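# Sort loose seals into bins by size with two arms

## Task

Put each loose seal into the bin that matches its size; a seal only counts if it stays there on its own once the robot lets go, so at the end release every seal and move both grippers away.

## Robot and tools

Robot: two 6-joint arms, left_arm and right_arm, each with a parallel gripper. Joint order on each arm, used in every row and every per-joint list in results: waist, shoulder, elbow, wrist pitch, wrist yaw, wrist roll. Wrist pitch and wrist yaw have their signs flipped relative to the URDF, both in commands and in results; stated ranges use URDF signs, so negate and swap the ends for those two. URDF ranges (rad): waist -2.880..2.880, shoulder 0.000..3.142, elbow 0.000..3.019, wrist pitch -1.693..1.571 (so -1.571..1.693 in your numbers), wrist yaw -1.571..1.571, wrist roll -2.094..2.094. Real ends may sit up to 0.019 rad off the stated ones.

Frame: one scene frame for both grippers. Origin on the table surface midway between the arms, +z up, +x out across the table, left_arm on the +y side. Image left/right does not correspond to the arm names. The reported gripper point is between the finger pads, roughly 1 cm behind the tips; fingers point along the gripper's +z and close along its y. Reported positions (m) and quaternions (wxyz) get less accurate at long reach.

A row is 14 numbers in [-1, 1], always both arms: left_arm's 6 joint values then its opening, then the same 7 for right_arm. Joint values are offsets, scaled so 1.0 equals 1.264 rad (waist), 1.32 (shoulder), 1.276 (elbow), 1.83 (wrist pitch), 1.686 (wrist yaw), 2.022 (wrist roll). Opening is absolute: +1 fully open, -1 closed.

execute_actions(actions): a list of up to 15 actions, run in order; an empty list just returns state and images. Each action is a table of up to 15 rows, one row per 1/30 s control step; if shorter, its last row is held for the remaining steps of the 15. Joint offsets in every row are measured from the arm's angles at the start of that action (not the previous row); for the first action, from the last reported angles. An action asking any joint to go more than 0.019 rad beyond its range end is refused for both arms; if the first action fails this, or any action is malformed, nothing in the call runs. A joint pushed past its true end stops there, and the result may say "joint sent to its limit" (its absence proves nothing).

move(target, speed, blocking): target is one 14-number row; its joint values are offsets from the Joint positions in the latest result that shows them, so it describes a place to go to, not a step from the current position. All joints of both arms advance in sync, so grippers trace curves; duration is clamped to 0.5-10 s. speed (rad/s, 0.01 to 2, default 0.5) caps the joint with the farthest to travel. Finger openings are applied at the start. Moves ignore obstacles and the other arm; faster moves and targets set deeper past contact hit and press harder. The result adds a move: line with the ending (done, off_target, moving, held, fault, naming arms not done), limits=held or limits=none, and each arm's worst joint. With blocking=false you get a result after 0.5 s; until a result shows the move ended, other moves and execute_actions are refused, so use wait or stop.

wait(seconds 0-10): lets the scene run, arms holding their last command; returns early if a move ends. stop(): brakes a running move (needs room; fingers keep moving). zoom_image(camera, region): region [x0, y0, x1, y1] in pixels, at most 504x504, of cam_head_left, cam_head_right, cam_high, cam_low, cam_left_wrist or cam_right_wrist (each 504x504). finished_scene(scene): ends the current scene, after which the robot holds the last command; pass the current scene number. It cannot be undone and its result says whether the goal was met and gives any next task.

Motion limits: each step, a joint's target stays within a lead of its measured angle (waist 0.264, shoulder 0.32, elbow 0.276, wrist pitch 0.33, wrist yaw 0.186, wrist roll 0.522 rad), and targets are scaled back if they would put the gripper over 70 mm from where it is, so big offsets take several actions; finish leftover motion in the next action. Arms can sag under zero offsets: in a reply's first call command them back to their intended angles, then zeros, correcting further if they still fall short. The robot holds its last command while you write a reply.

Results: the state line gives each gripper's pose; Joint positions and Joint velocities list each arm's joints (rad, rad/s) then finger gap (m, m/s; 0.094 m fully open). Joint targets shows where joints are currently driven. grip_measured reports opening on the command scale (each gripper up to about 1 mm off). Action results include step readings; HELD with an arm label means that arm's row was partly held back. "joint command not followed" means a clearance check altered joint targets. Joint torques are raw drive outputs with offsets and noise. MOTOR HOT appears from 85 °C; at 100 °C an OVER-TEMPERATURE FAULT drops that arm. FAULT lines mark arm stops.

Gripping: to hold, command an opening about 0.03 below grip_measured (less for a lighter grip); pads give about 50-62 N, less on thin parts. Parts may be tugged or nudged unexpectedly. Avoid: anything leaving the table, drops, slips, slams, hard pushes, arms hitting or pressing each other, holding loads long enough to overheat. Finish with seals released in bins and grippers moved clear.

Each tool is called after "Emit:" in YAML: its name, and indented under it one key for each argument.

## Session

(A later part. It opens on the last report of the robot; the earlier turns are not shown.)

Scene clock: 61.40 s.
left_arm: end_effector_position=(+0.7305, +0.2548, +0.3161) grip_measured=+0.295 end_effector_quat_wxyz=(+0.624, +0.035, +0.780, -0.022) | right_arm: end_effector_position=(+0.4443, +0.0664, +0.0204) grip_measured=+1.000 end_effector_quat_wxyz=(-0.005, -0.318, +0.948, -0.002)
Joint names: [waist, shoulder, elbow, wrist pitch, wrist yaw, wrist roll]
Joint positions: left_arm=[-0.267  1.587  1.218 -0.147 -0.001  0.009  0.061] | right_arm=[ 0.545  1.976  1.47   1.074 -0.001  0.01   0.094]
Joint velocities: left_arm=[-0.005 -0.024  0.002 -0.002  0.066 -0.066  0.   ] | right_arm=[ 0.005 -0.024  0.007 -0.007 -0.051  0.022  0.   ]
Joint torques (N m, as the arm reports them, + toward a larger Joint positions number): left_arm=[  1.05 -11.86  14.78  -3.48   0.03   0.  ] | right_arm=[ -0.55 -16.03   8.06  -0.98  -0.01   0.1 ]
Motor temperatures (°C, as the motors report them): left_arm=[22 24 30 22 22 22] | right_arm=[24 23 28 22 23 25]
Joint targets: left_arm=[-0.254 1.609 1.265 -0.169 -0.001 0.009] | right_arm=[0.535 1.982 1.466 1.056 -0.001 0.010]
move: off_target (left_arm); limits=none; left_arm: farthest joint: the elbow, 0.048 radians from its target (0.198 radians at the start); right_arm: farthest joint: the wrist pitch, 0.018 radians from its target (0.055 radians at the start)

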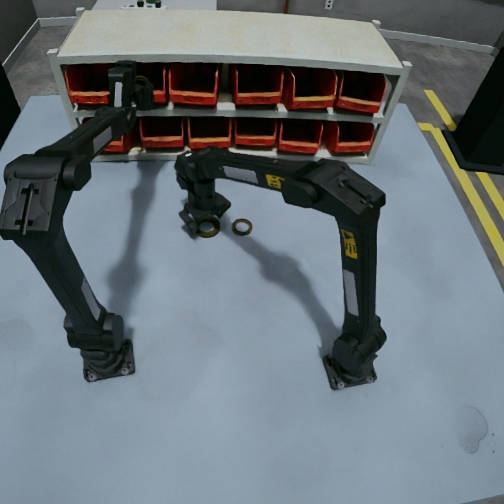

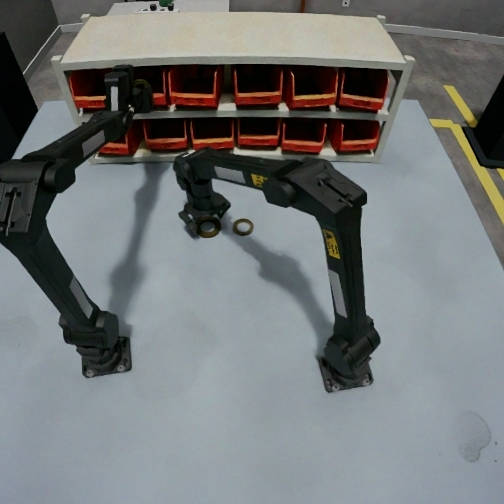

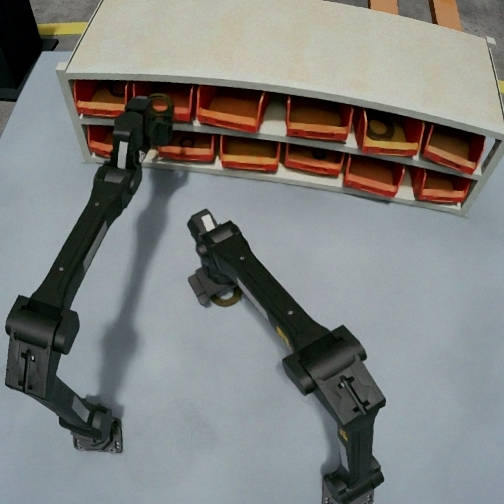

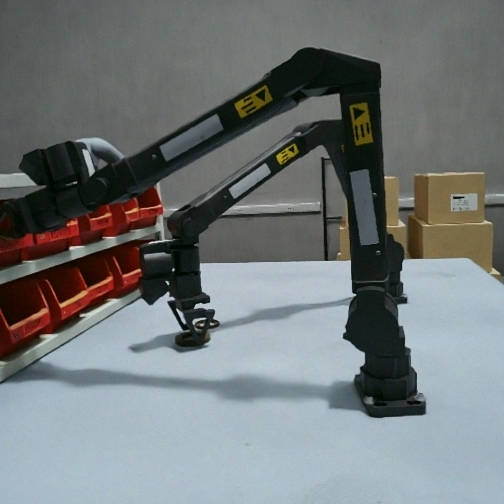

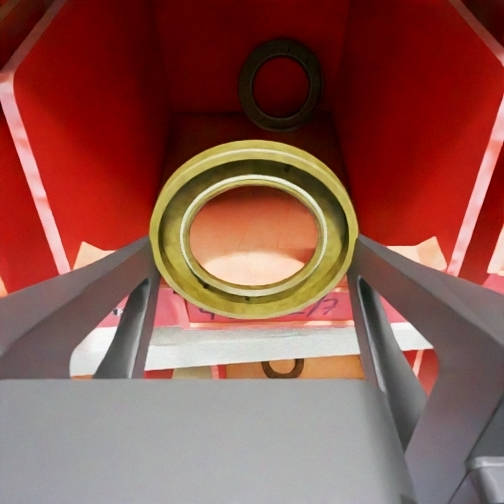

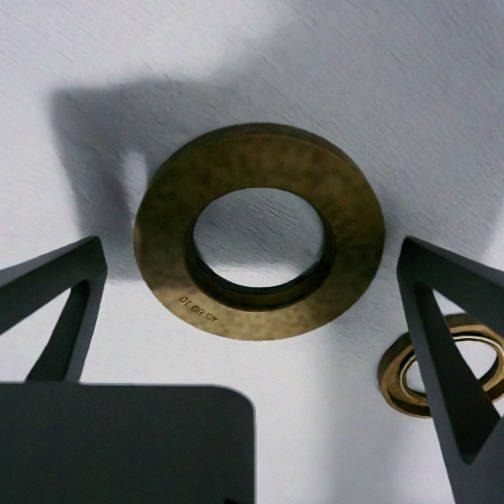

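Emit:
move:
  target: [0.01,0.12,0.155,0,0,0,0.26,-0.012,0.014,0,-0.012,0,0,1]
  speed: 0.2

Emit:
move:
  target: [0,0.01,0.035,0,0,0,0.26,0,0,0,0,0,0,0.65]

Scene clock: 65.10 s.
left_arm: end_effector_position=(+0.7827, +0.2507, +0.3174) grip_measured=+0.295 end_effector_quat_wxyz=(+0.633, +0.035, +0.773, -0.022) | right_arm: end_effector_position=(+0.4452, +0.0644, +0.0136) grip_measured=+1.000 end_effector_quat_wxyz=(-0.009, -0.316, +0.949, -0.004)
Joint names: [waist, shoulder, elbow, wrist pitch, wrist yaw, wrist roll]
Joint positions: left_arm=[-0.267  1.716  1.371 -0.147 -0.001  0.009  0.061] | right_arm=[ 0.541  1.989  1.47   1.07  -0.001  0.01   0.094]
Joint velocities: left_arm=[-0.005 -0.005 -0.022  0.017  0.095 -0.022  0.001] | right_arm=[ 0.005  0.005 -0.017  0.002 -0.007 -0.037  0.   ]
Joint torques (N m, as the arm reports them, + toward a larger Joint positions number): left_arm=[  1.13 -13.7   14.69  -2.42   0.05   0.  ] | right_arm=[ -0.75 -16.44   8.11  -0.98  -0.01   0.11]
Motor temperatures (°C, as the motors report them): left_arm=[22 24 30 22 22 22] | right_arm=[24 24 27 22 23 25]
Joint targets: left_arm=[-0.254 1.745 1.416 -0.147 -0.001 0.009] | right_arm=[0.530 1.995 1.470 1.052 -0.001 0.010]
move: off_target (left_arm); limits=none; left_arm: farthest joint: the elbow, 0.045 radians from its target (0.198 radians at the start); right_arm: farthest joint: the wrist pitch, 0.018 radians from its target (0.022 radians at the start)

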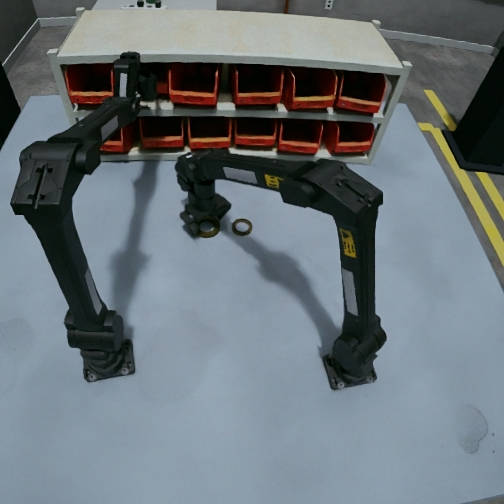

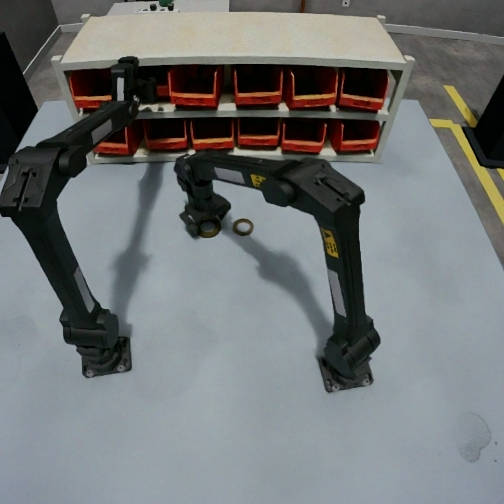

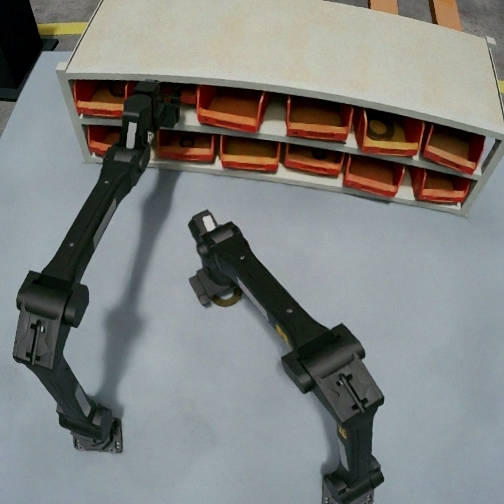

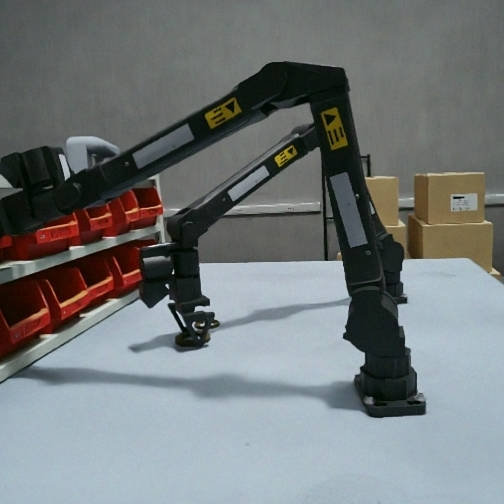

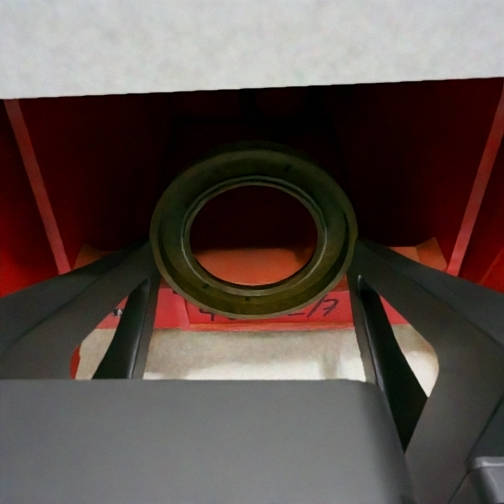

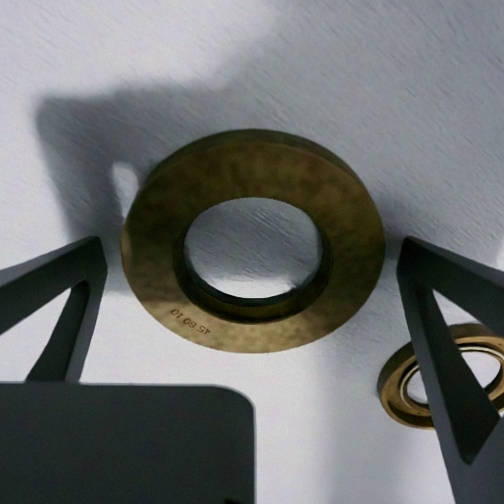

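Scene clock: 65.80 s.
left_arm: end_effector_position=(+0.7827, +0.2507, +0.3174) grip_measured=+0.295 end_effector_quat_wxyz=(+0.633, +0.035, +0.773, -0.022) | right_arm: end_effector_position=(+0.4452, +0.0644, +0.0136) grip_measured=+0.680 end_effector_quat_wxyz=(-0.009, -0.316, +0.949, -0.004)
Joint names: [waist, shoulder, elbow, wrist pitch, wrist yaw, wrist roll]
Joint positions: left_arm=[-0.267  1.716  1.371 -0.147 -0.001  0.009  0.061] | right_arm=[ 0.541  1.989  1.47   1.07  -0.001  0.01   0.079]
Joint velocities: left_arm=[-0.005 -0.005 -0.017  0.012  0.007 -0.007  0.   ] | right_arm=[-0.005 -0.015 -0.002  0.022 -0.022 -0.007 -0.001]
Joint torques (N m, as the arm reports them, + toward a larger Joint positions number): left_arm=[  0.07 -15.04  14.57  -2.42   0.03   0.  ] | right_arm=[  0.28 -16.67   8.15  -0.3   -0.01   0.1 ]
Motor temperatures (°C, as the motors report them): left_arm=[22 24 30 22 22 22] | right_arm=[24 24 27 22 23 25]
Joint targets: left_arm=[-0.267 1.729 1.415 -0.147 -0.001 0.009] | right_arm=[0.541 1.989 1.470 1.070 -0.001 0.010]
move: off_target (left_arm); limits=none; left_arm: farthest joint: the elbow, 0.045 radians from its target (0.045 radians at the start); right_arm: farthest joint: the waist, 0.000 radians from its target (0.000 radians at the start)

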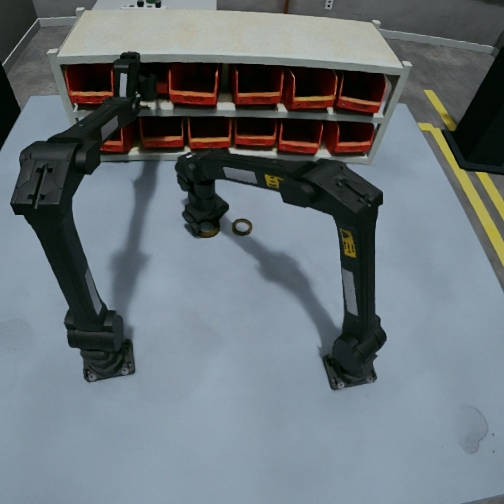

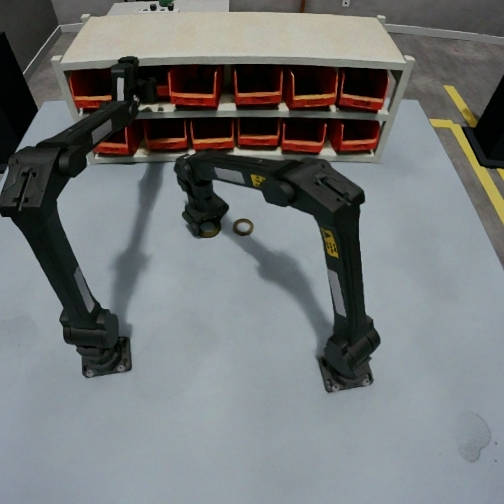

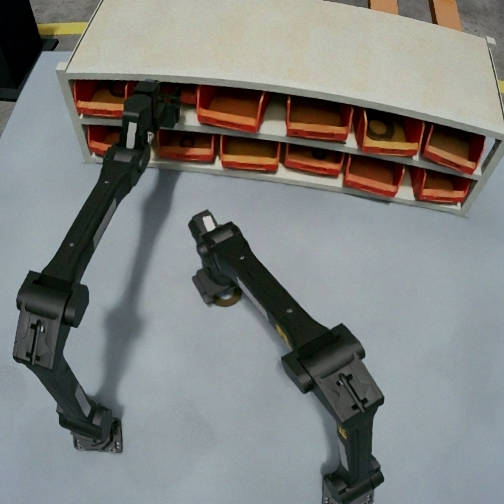

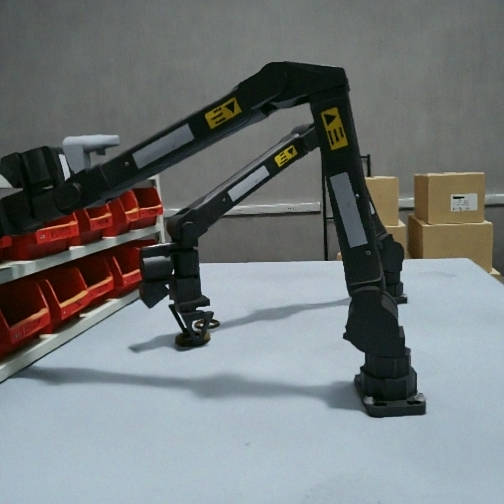

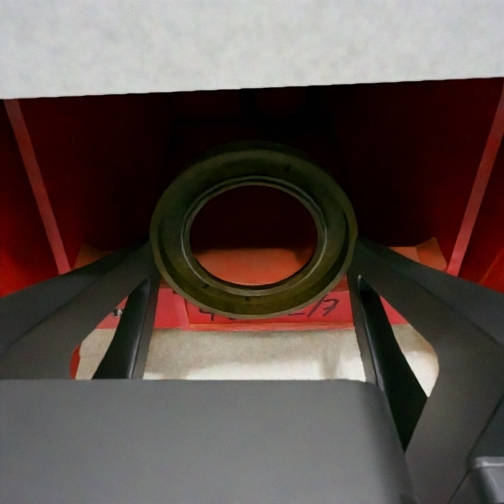

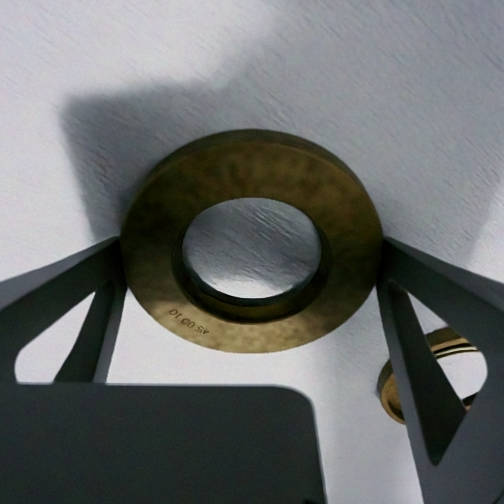

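Emit:
move:
  target: [0,-0.04,-0.03,-0.075,0,0,0.26,0,-0.2,0.04,0.12,0,0,0.65]
  speed: 0.25

Emit:
move:
  target: [0,0.085,0.125,-0.012,0,0,0.26,-0.5,-0.4,-0.3,-0.2,0,0,0.65]
  speed: 0.4

Scene clock: 70.30 s.
left_arm: end_effector_position=(+0.7745, +0.2513, +0.3376) grip_measured=+0.295 end_effector_quat_wxyz=(+0.669, +0.033, +0.742, -0.024) | right_arm: end_effector_position=(+0.4152, +0.0415, +0.1483) grip_measured=+0.680 end_effector_quat_wxyz=(+0.016, -0.316, +0.949, +0.005)
Joint names: [waist, shoulder, elbow, wrist pitch, wrist yaw, wrist roll]
Joint positions: left_arm=[-0.267  1.69   1.328 -0.258 -0.001  0.009  0.061] | right_arm=[ 0.541  1.733  1.47   1.274 -0.001  0.01   0.079]
Joint velocities: left_arm=[-0.005 -0.015  0.007  0.002  0.022  0.022 -0.001] | right_arm=[-0.005 -0.005 -0.012  0.022  0.051 -0.037  0.001]
Joint torques (N m, as the arm reports them, + toward a larger Joint positions number): left_arm=[  0.3  -18.33  10.76  -3.73   0.04   0.  ] | right_arm=[  0.34 -14.93  13.57   0.22  -0.01   0.11]
Motor temperatures (°C, as the motors report them): left_arm=[22 24 30 22 22 22] | right_arm=[24 24 27 22 23 25]
Joint targets: left_arm=[-0.267 1.663 1.332 -0.284 -0.001 0.009] | right_arm=[0.541 1.725 1.521 1.290 -0.001 0.010]
move: off_target (left_arm, right_arm); limits=none; left_arm: farthest joint: the shoulder, 0.027 radians from its target (0.053 radians at the start); right_arm: farthest joint: the elbow, 0.051 radians from its target (0.051 radians at the start)

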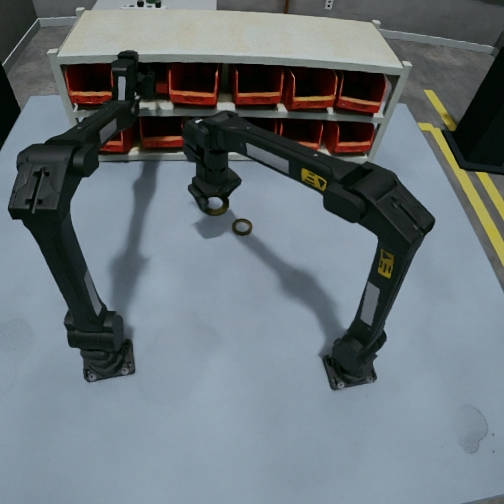

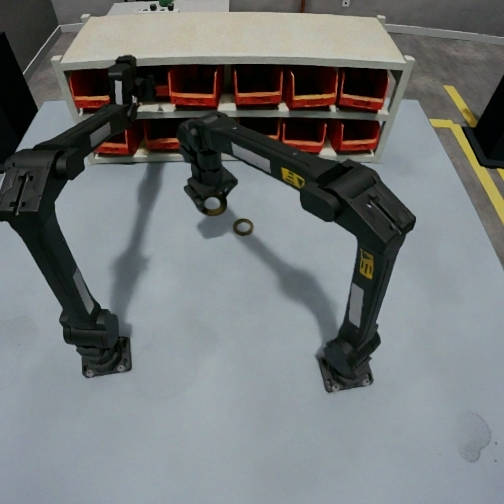

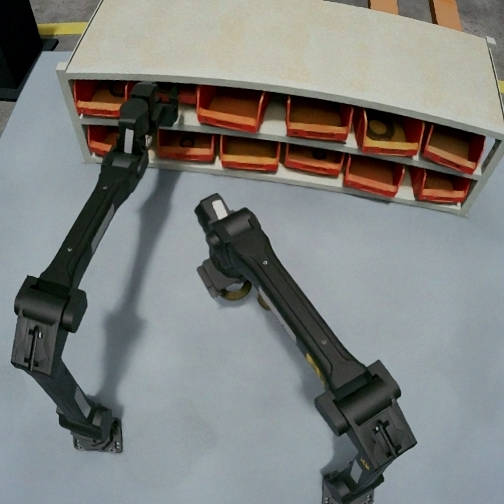

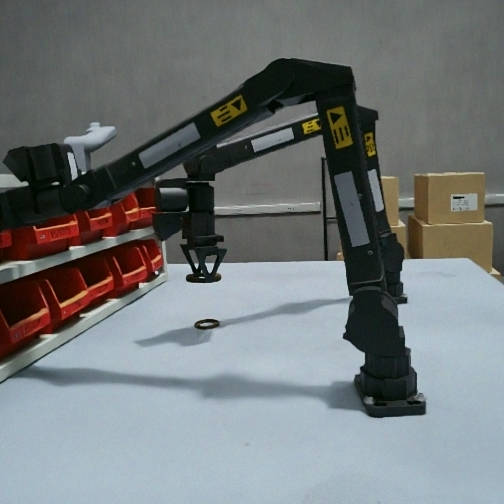

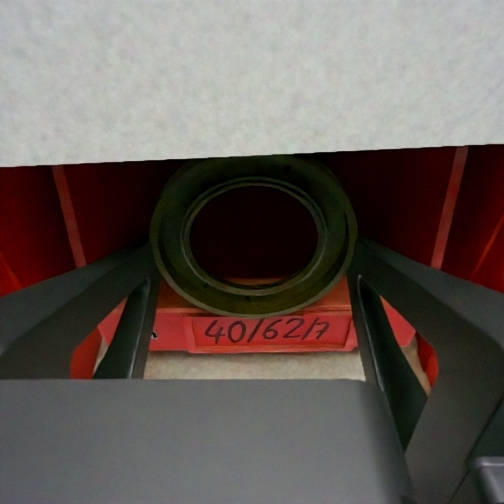

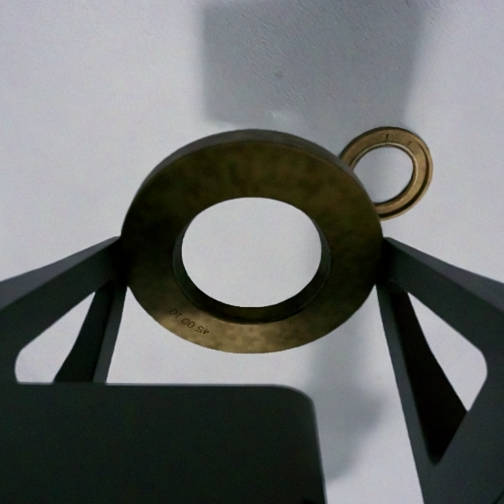

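Scene clock: 72.33 s.
left_arm: end_effector_position=(+0.8099, +0.2485, +0.3378) grip_measured=+0.295 end_effector_quat_wxyz=(+0.676, +0.033, +0.736, -0.024) | right_arm: end_effector_position=(+0.4477, -0.2699, +0.2478) grip_measured=+0.681 end_effector_quat_wxyz=(+0.254, -0.004, +0.967, +0.003)
Joint names: [waist, shoulder, elbow, wrist pitch, wrist yaw, wrist roll]
Joint positions: left_arm=[-0.267  1.78   1.437 -0.258 -0.001  0.009  0.061] | right_arm=[-0.092  1.21   1.088  0.935 -0.001  0.01   0.079]
Joint velocities: left_arm=[-0.015 -0.005 -0.002  0.012  0.051  0.066 -0.   ] | right_arm=[ 0.005 -0.015 -0.007  0.002  0.051 -0.007 -0.001]
Joint torques (N m, as the arm reports them, + toward a larger Joint positions number): left_arm=[  0.35 -15.78  14.98  -3.49   0.04   0.  ] | right_arm=[ 0.22 -8.87  9.96 -2.3  -0.03  0.1 ]
Motor temperatures (°C, as the motors report them): left_arm=[22 24 31 22 22 22] | right_arm=[24 24 27 22 23 25]
Joint targets: left_arm=[-0.267 1.802 1.488 -0.280 -0.001 0.009] | right_arm=[-0.090 1.205 1.087 0.909 -0.002 0.010]
move: off_target (left_arm, right_arm); limits=none; left_arm: farthest joint: the elbow, 0.050 radians from its target (0.159 radians at the start); right_arm: farthest joint: the wrist pitch, 0.027 radians from its target (0.366 radians at the start)

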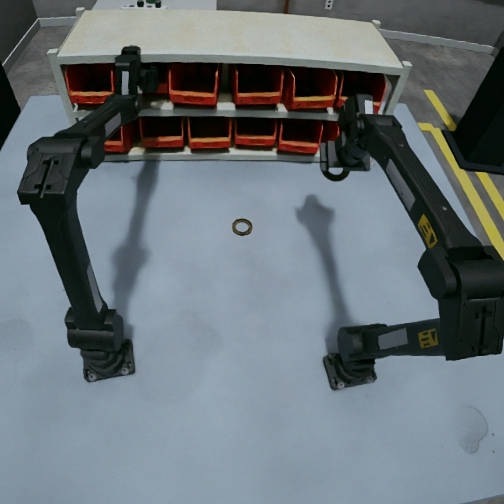

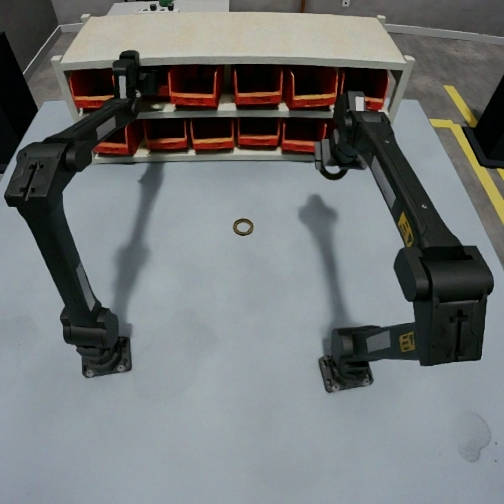

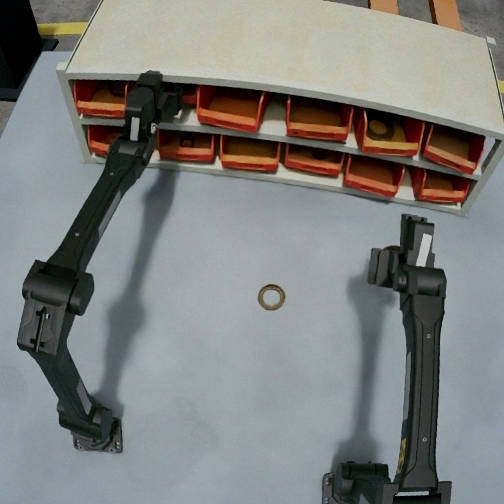

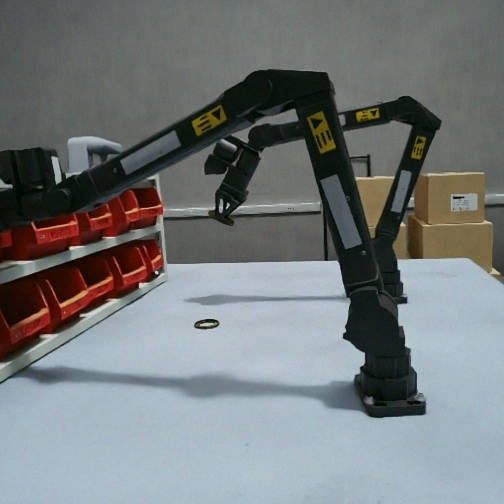

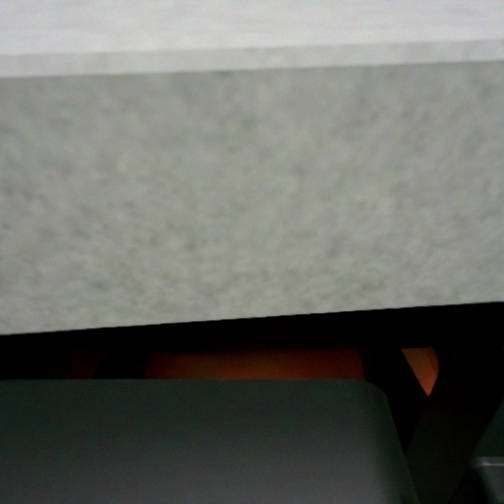

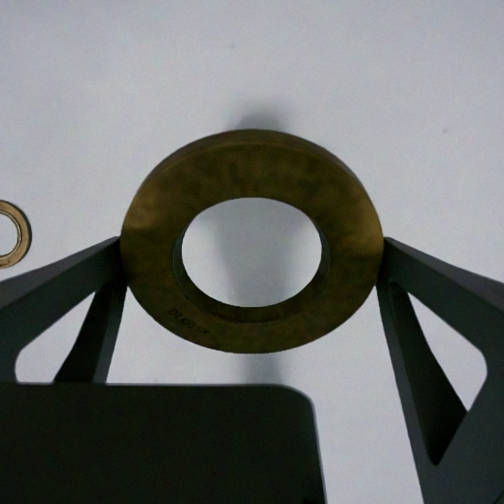

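Emit:
move:
  target: [0,0,-0.028,0,0,0,0.26,-0.09,-0.03,-0.14,-0.62,0,0,0.65]
  speed: 0.5

Emit:
move:
  target: [0,-0.12,-0.11,0,0,0,0.26,0,0,0.03,-0.015,0,0,0.65]
  speed: 0.1

Scene clock: 78.83 s.
left_arm: end_effector_position=(+0.8061, +0.2488, +0.3231) grip_measured=+0.295 end_effector_quat_wxyz=(+0.667, +0.033, +0.744, -0.024) | right_arm: end_effector_position=(+0.5490, -0.3250, +0.3762) grip_measured=+0.681 end_effector_quat_wxyz=(+0.667, +0.035, +0.744, -0.025)
Joint names: [waist, shoulder, elbow, wrist pitch, wrist yaw, wrist roll]
Joint positions: left_arm=[-0.267  1.78   1.413 -0.258 -0.001  0.009  0.061] | right_arm=[-0.195  1.186  0.911 -0.166 -0.001  0.01   0.079]
Joint velocities: left_arm=[-0.034 -0.005 -0.012  0.007 -0.066  0.022 -0.001] | right_arm=[-0.015 -0.005 -0.002  0.017 -0.037 -0.022 -0.001]
Joint torques (N m, as the arm reports them, + toward a larger Joint positions number): left_arm=[  0.32 -17.27   9.38  -2.39   0.03  -0.01] | right_arm=[-0.57 -9.5  10.35 -3.13 -0.01  0.11]
Motor temperatures (°C, as the motors report them): left_arm=[22 25 31 22 22 22] | right_arm=[24 24 27 22 23 25]
Joint targets: left_arm=[-0.267 1.780 1.402 -0.258 -0.001 0.009] | right_arm=[-0.206 1.171 0.909 -0.199 -0.001 0.010]
move: off_target (right_arm); limits=none; left_arm: farthest joint: the elbow, 0.012 radians from its target (0.036 radians at the start); right_arm: farthest joint: the wrist pitch, 0.034 radians from its target (1.135 radians at the start)

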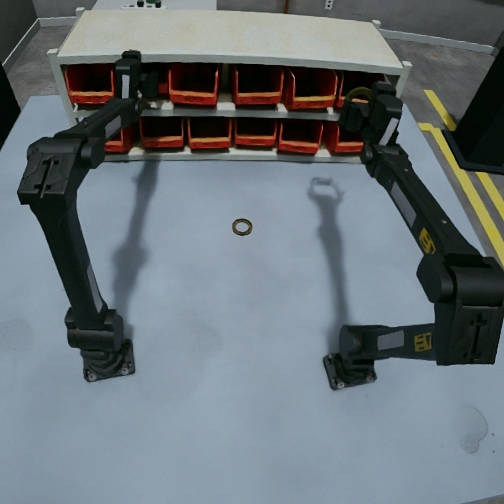

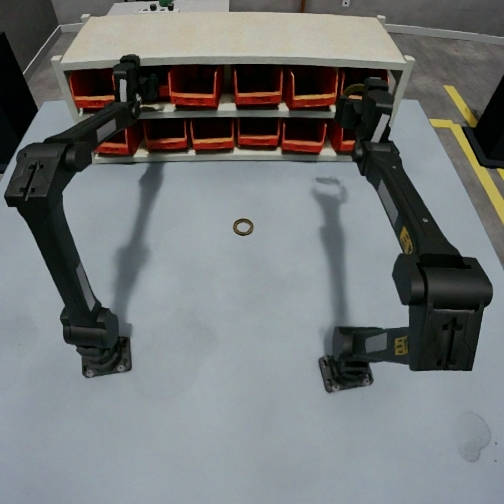

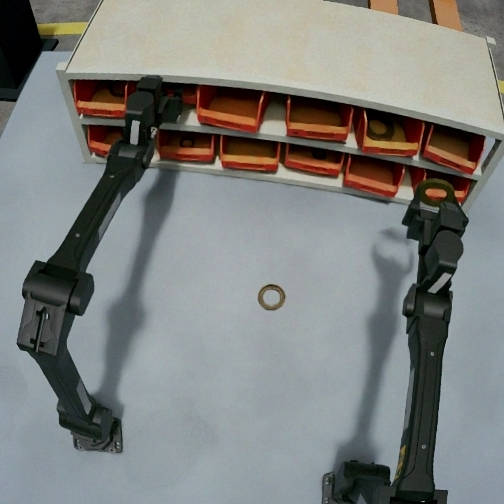

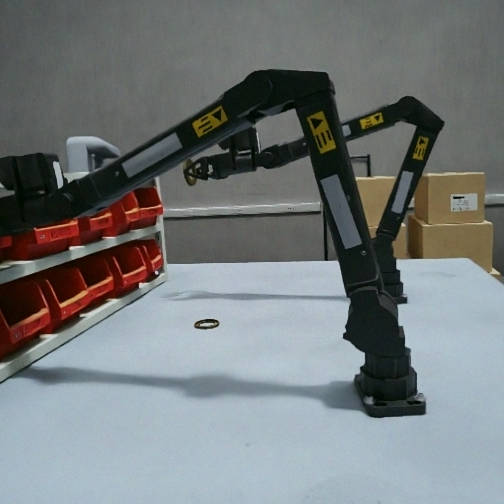

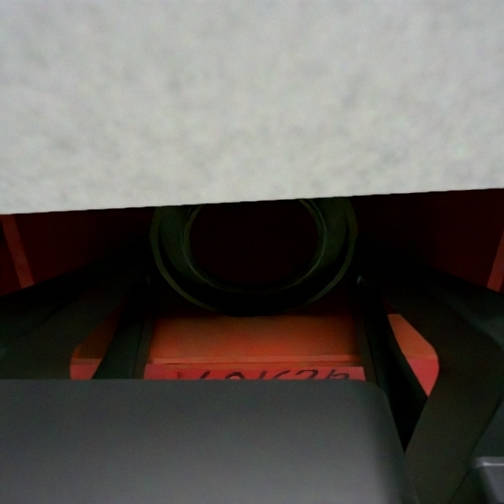

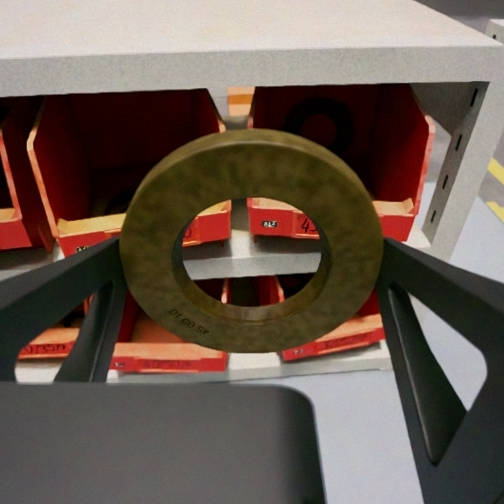

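Scene clock: 80.80 s.
left_arm: end_effector_position=(+0.7559, +0.2528, +0.3308) grip_measured=+0.295 end_effector_quat_wxyz=(+0.662, +0.033, +0.748, -0.023) | right_arm: end_effector_position=(+0.5490, -0.3250, +0.3762) grip_measured=+0.681 end_effector_quat_wxyz=(+0.667, +0.035, +0.744, -0.025)
Joint names: [waist, shoulder, elbow, wrist pitch, wrist yaw, wrist roll]
Joint positions: left_arm=[-0.267  1.648  1.268 -0.258 -0.001  0.009  0.061] | right_arm=[-0.195  1.186  0.911 -0.166 -0.001  0.01   0.079]
Joint velocities: left_arm=[-0.005  0.005 -0.042 -0.007  0.081  0.007 -0.001] | right_arm=[-0.005  0.005 -0.002  0.002  0.007 -0.037  0.   ]
Joint torques (N m, as the arm reports them, + toward a larger Joint positions number): left_arm=[  0.23 -17.    10.73  -2.47   0.04  -0.01] | right_arm=[ 0.19 -8.15 13.79 -2.93  0.01  0.1 ]
Motor temperatures (°C, as the motors report them): left_arm=[22 25 31 22 22 22] | right_arm=[24 24 27 22 23 25]
Joint targets: left_arm=[-0.267 1.621 1.272 -0.258 -0.001 0.009] | right_arm=[-0.195 1.186 0.949 -0.193 -0.001 0.010]
move: off_target (left_arm, right_arm); limits=none; left_arm: farthest joint: the shoulder, 0.026 radians from its target (0.158 radians at the start); right_arm: farthest joint: the elbow, 0.038 radians from its target (0.038 radians at the start)

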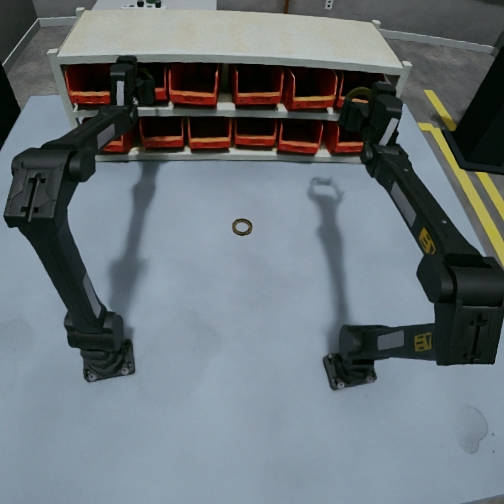

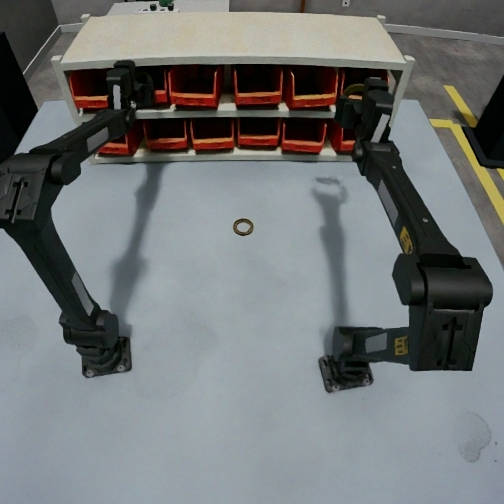

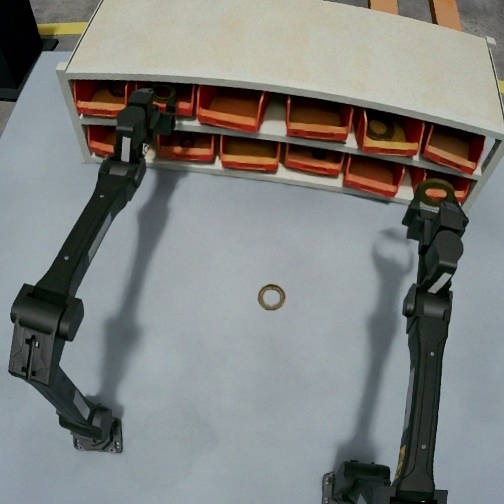

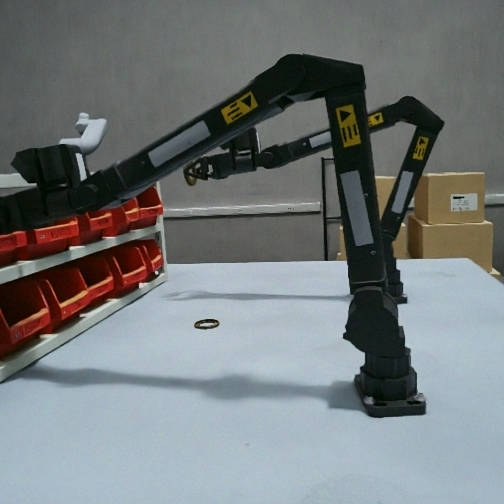

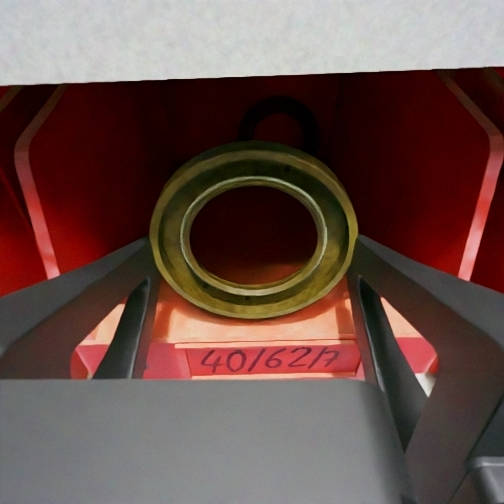

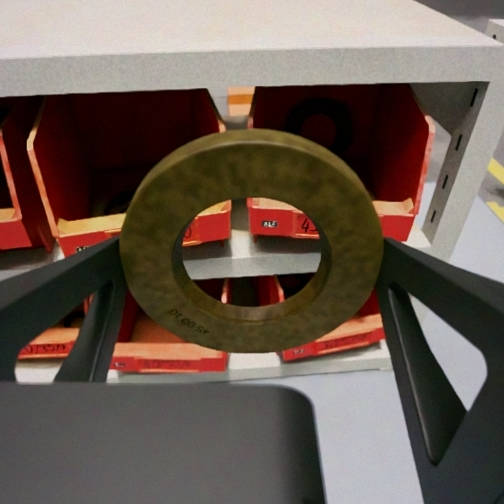

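Emit:
move:
  target: [0,0.075,0.095,0.02,0,0,0.26,-0.09,0.085,0.19,0.23,0,0,0.65]
  speed: 0.25

Emit:
move:
  target: [0,0,0.035,0,0,0,0.7,0,0,0.04,0,0,0,0.65]

Scene clock: 85.40 s.
left_arm: end_effector_position=(+0.7825, +0.2507, +0.3151) grip_measured=+0.295 end_effector_quat_wxyz=(+0.653, +0.034, +0.757, -0.023) | right_arm: end_effector_position=(+0.5640, -0.3865, +0.3231) grip_measured=+0.681 end_effector_quat_wxyz=(+0.526, +0.084, +0.845, -0.047)
Joint names: [waist, shoulder, elbow, wrist pitch, wrist yaw, wrist roll]
Joint positions: left_arm=[-0.267  1.724  1.34  -0.236 -0.001  0.009  0.061] | right_arm=[-0.299  1.295  1.08   0.242 -0.001  0.01   0.079]
Joint velocities: left_arm=[ 0.005  0.005 -0.012 -0.012  0.022 -0.037 -0.001] | right_arm=[-0.005  0.005  0.007  0.007 -0.007 -0.007 -0.001]
Joint torques (N m, as the arm reports them, + toward a larger Joint positions number): left_arm=[  0.24 -14.36  14.72  -1.69   0.04  -0.01] | right_arm=[-0.67 -9.53 16.82 -1.32  0.    0.1 ]
Motor temperatures (°C, as the motors report them): left_arm=[22 25 31 22 22 22] | right_arm=[24 23 28 22 23 25]
Joint targets: left_arm=[-0.267 1.747 1.389 -0.221 -0.001 0.009] | right_arm=[-0.309 1.298 1.153 0.255 -0.001 0.010]
move: off_target (left_arm, right_arm); limits=none; left_arm: farthest joint: the elbow, 0.049 radians from its target (0.122 radians at the start); right_arm: farthest joint: the elbow, 0.073 radians from its target (0.243 radians at the start)

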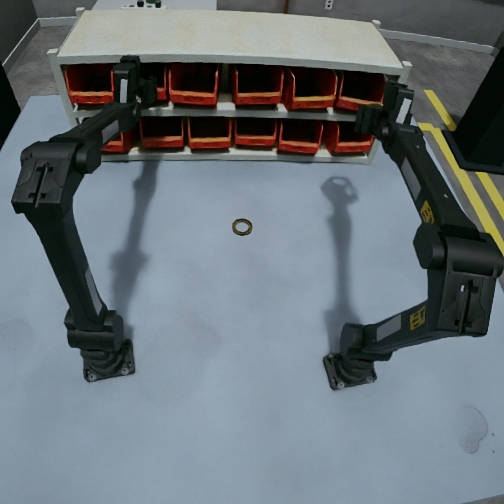

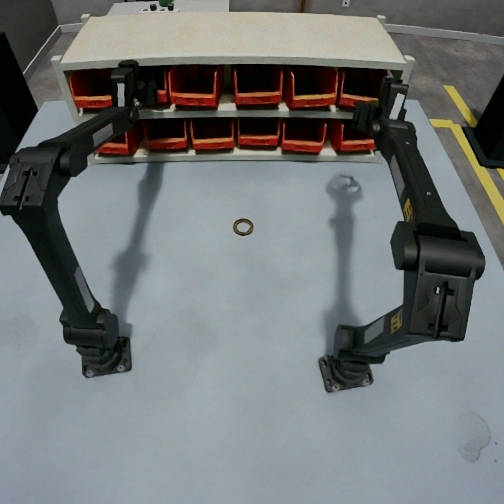

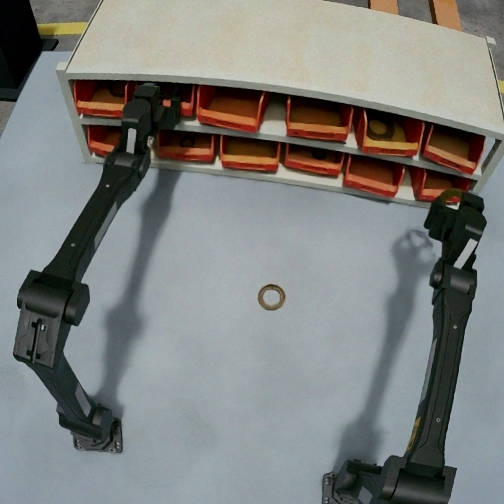

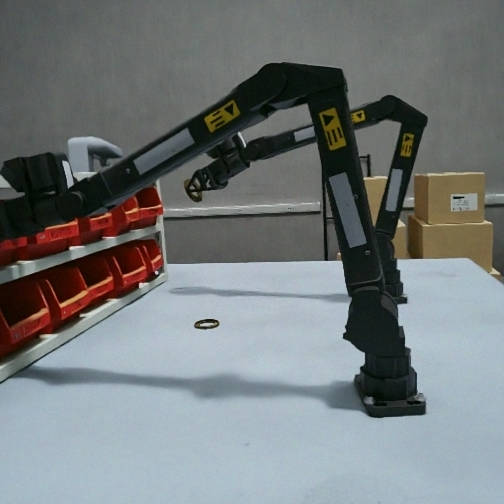

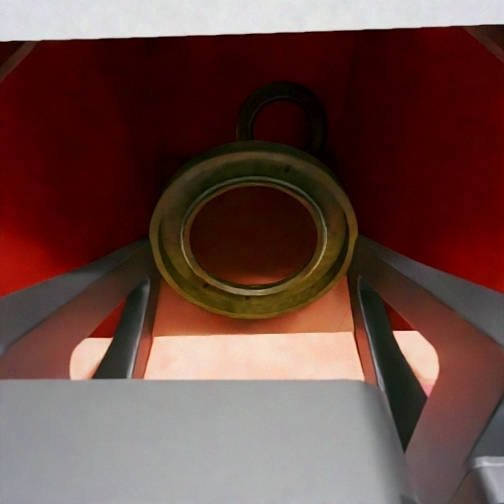

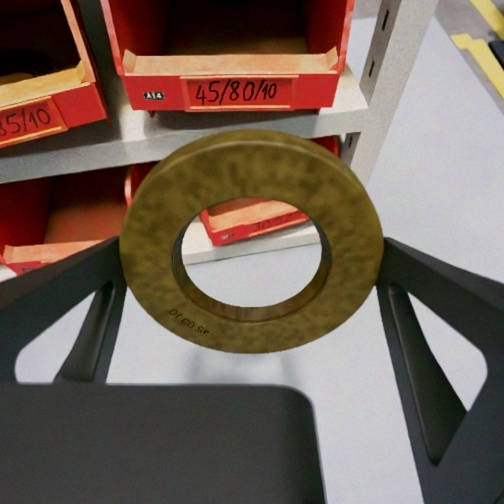

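Scene clock: 86.10 s.
left_arm: end_effector_position=(+0.7824, +0.2507, +0.3147) grip_measured=+0.697 end_effector_quat_wxyz=(+0.652, +0.034, +0.757, -0.023) | right_arm: end_effector_position=(+0.5640, -0.3865, +0.3231) grip_measured=+0.681 end_effector_quat_wxyz=(+0.526, +0.084, +0.845, -0.047)
Joint names: [waist, shoulder, elbow, wrist pitch, wrist yaw, wrist roll]
Joint positions: left_arm=[-0.267  1.724  1.34  -0.236 -0.001  0.009  0.08 ] | right_arm=[-0.299  1.295  1.08   0.242 -0.001  0.01   0.079]
Joint velocities: left_arm=[-0.005 -0.015 -0.002  0.002  0.022 -0.007 -0.001] | right_arm=[ 0.005 -0.024  0.007  0.022  0.022  0.022 -0.   ]
Joint torques (N m, as the arm reports them, + toward a larger Joint positions number): left_arm=[  0.28 -16.29  14.52  -2.39   0.04  -0.01] | right_arm=[ 0.3  -9.79 14.93 -1.81  0.    0.08]
Motor temperatures (°C, as the motors report them): left_arm=[22 25 31 22 22 22] | right_arm=[24 23 28 22 23 25]
Joint targets: left_arm=[-0.267 1.724 1.385 -0.236 -0.001 0.009] | right_arm=[-0.299 1.295 1.131 0.242 -0.001 0.010]
move: off_target (left_arm, right_arm); limits=none; left_arm: farthest joint: the elbow, 0.045 radians from its target (0.044 radians at the start); right_arm: farthest joint: the elbow, 0.051 radians from its target (0.051 radians at the start)

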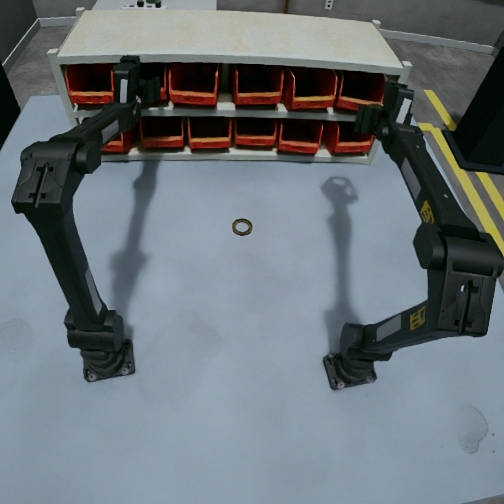

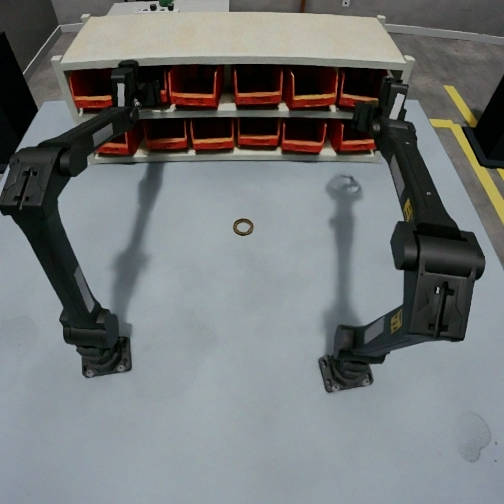

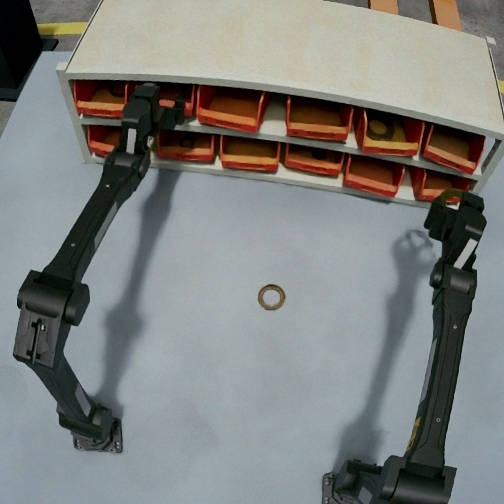

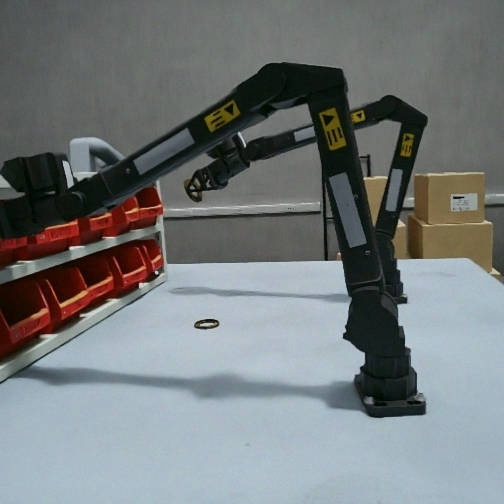

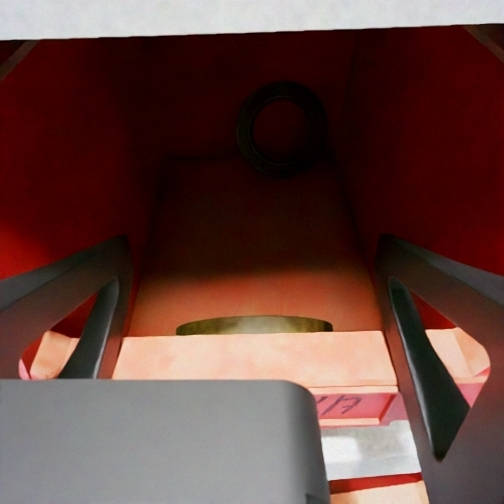

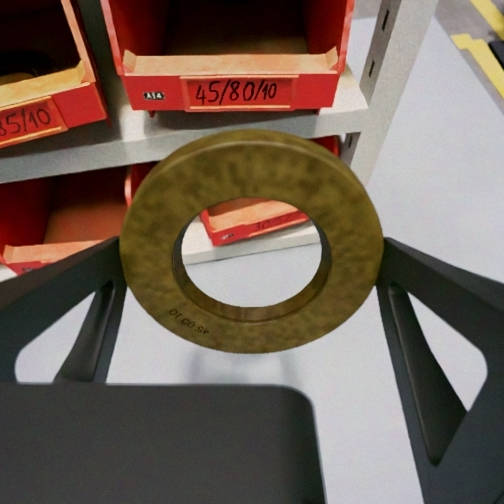

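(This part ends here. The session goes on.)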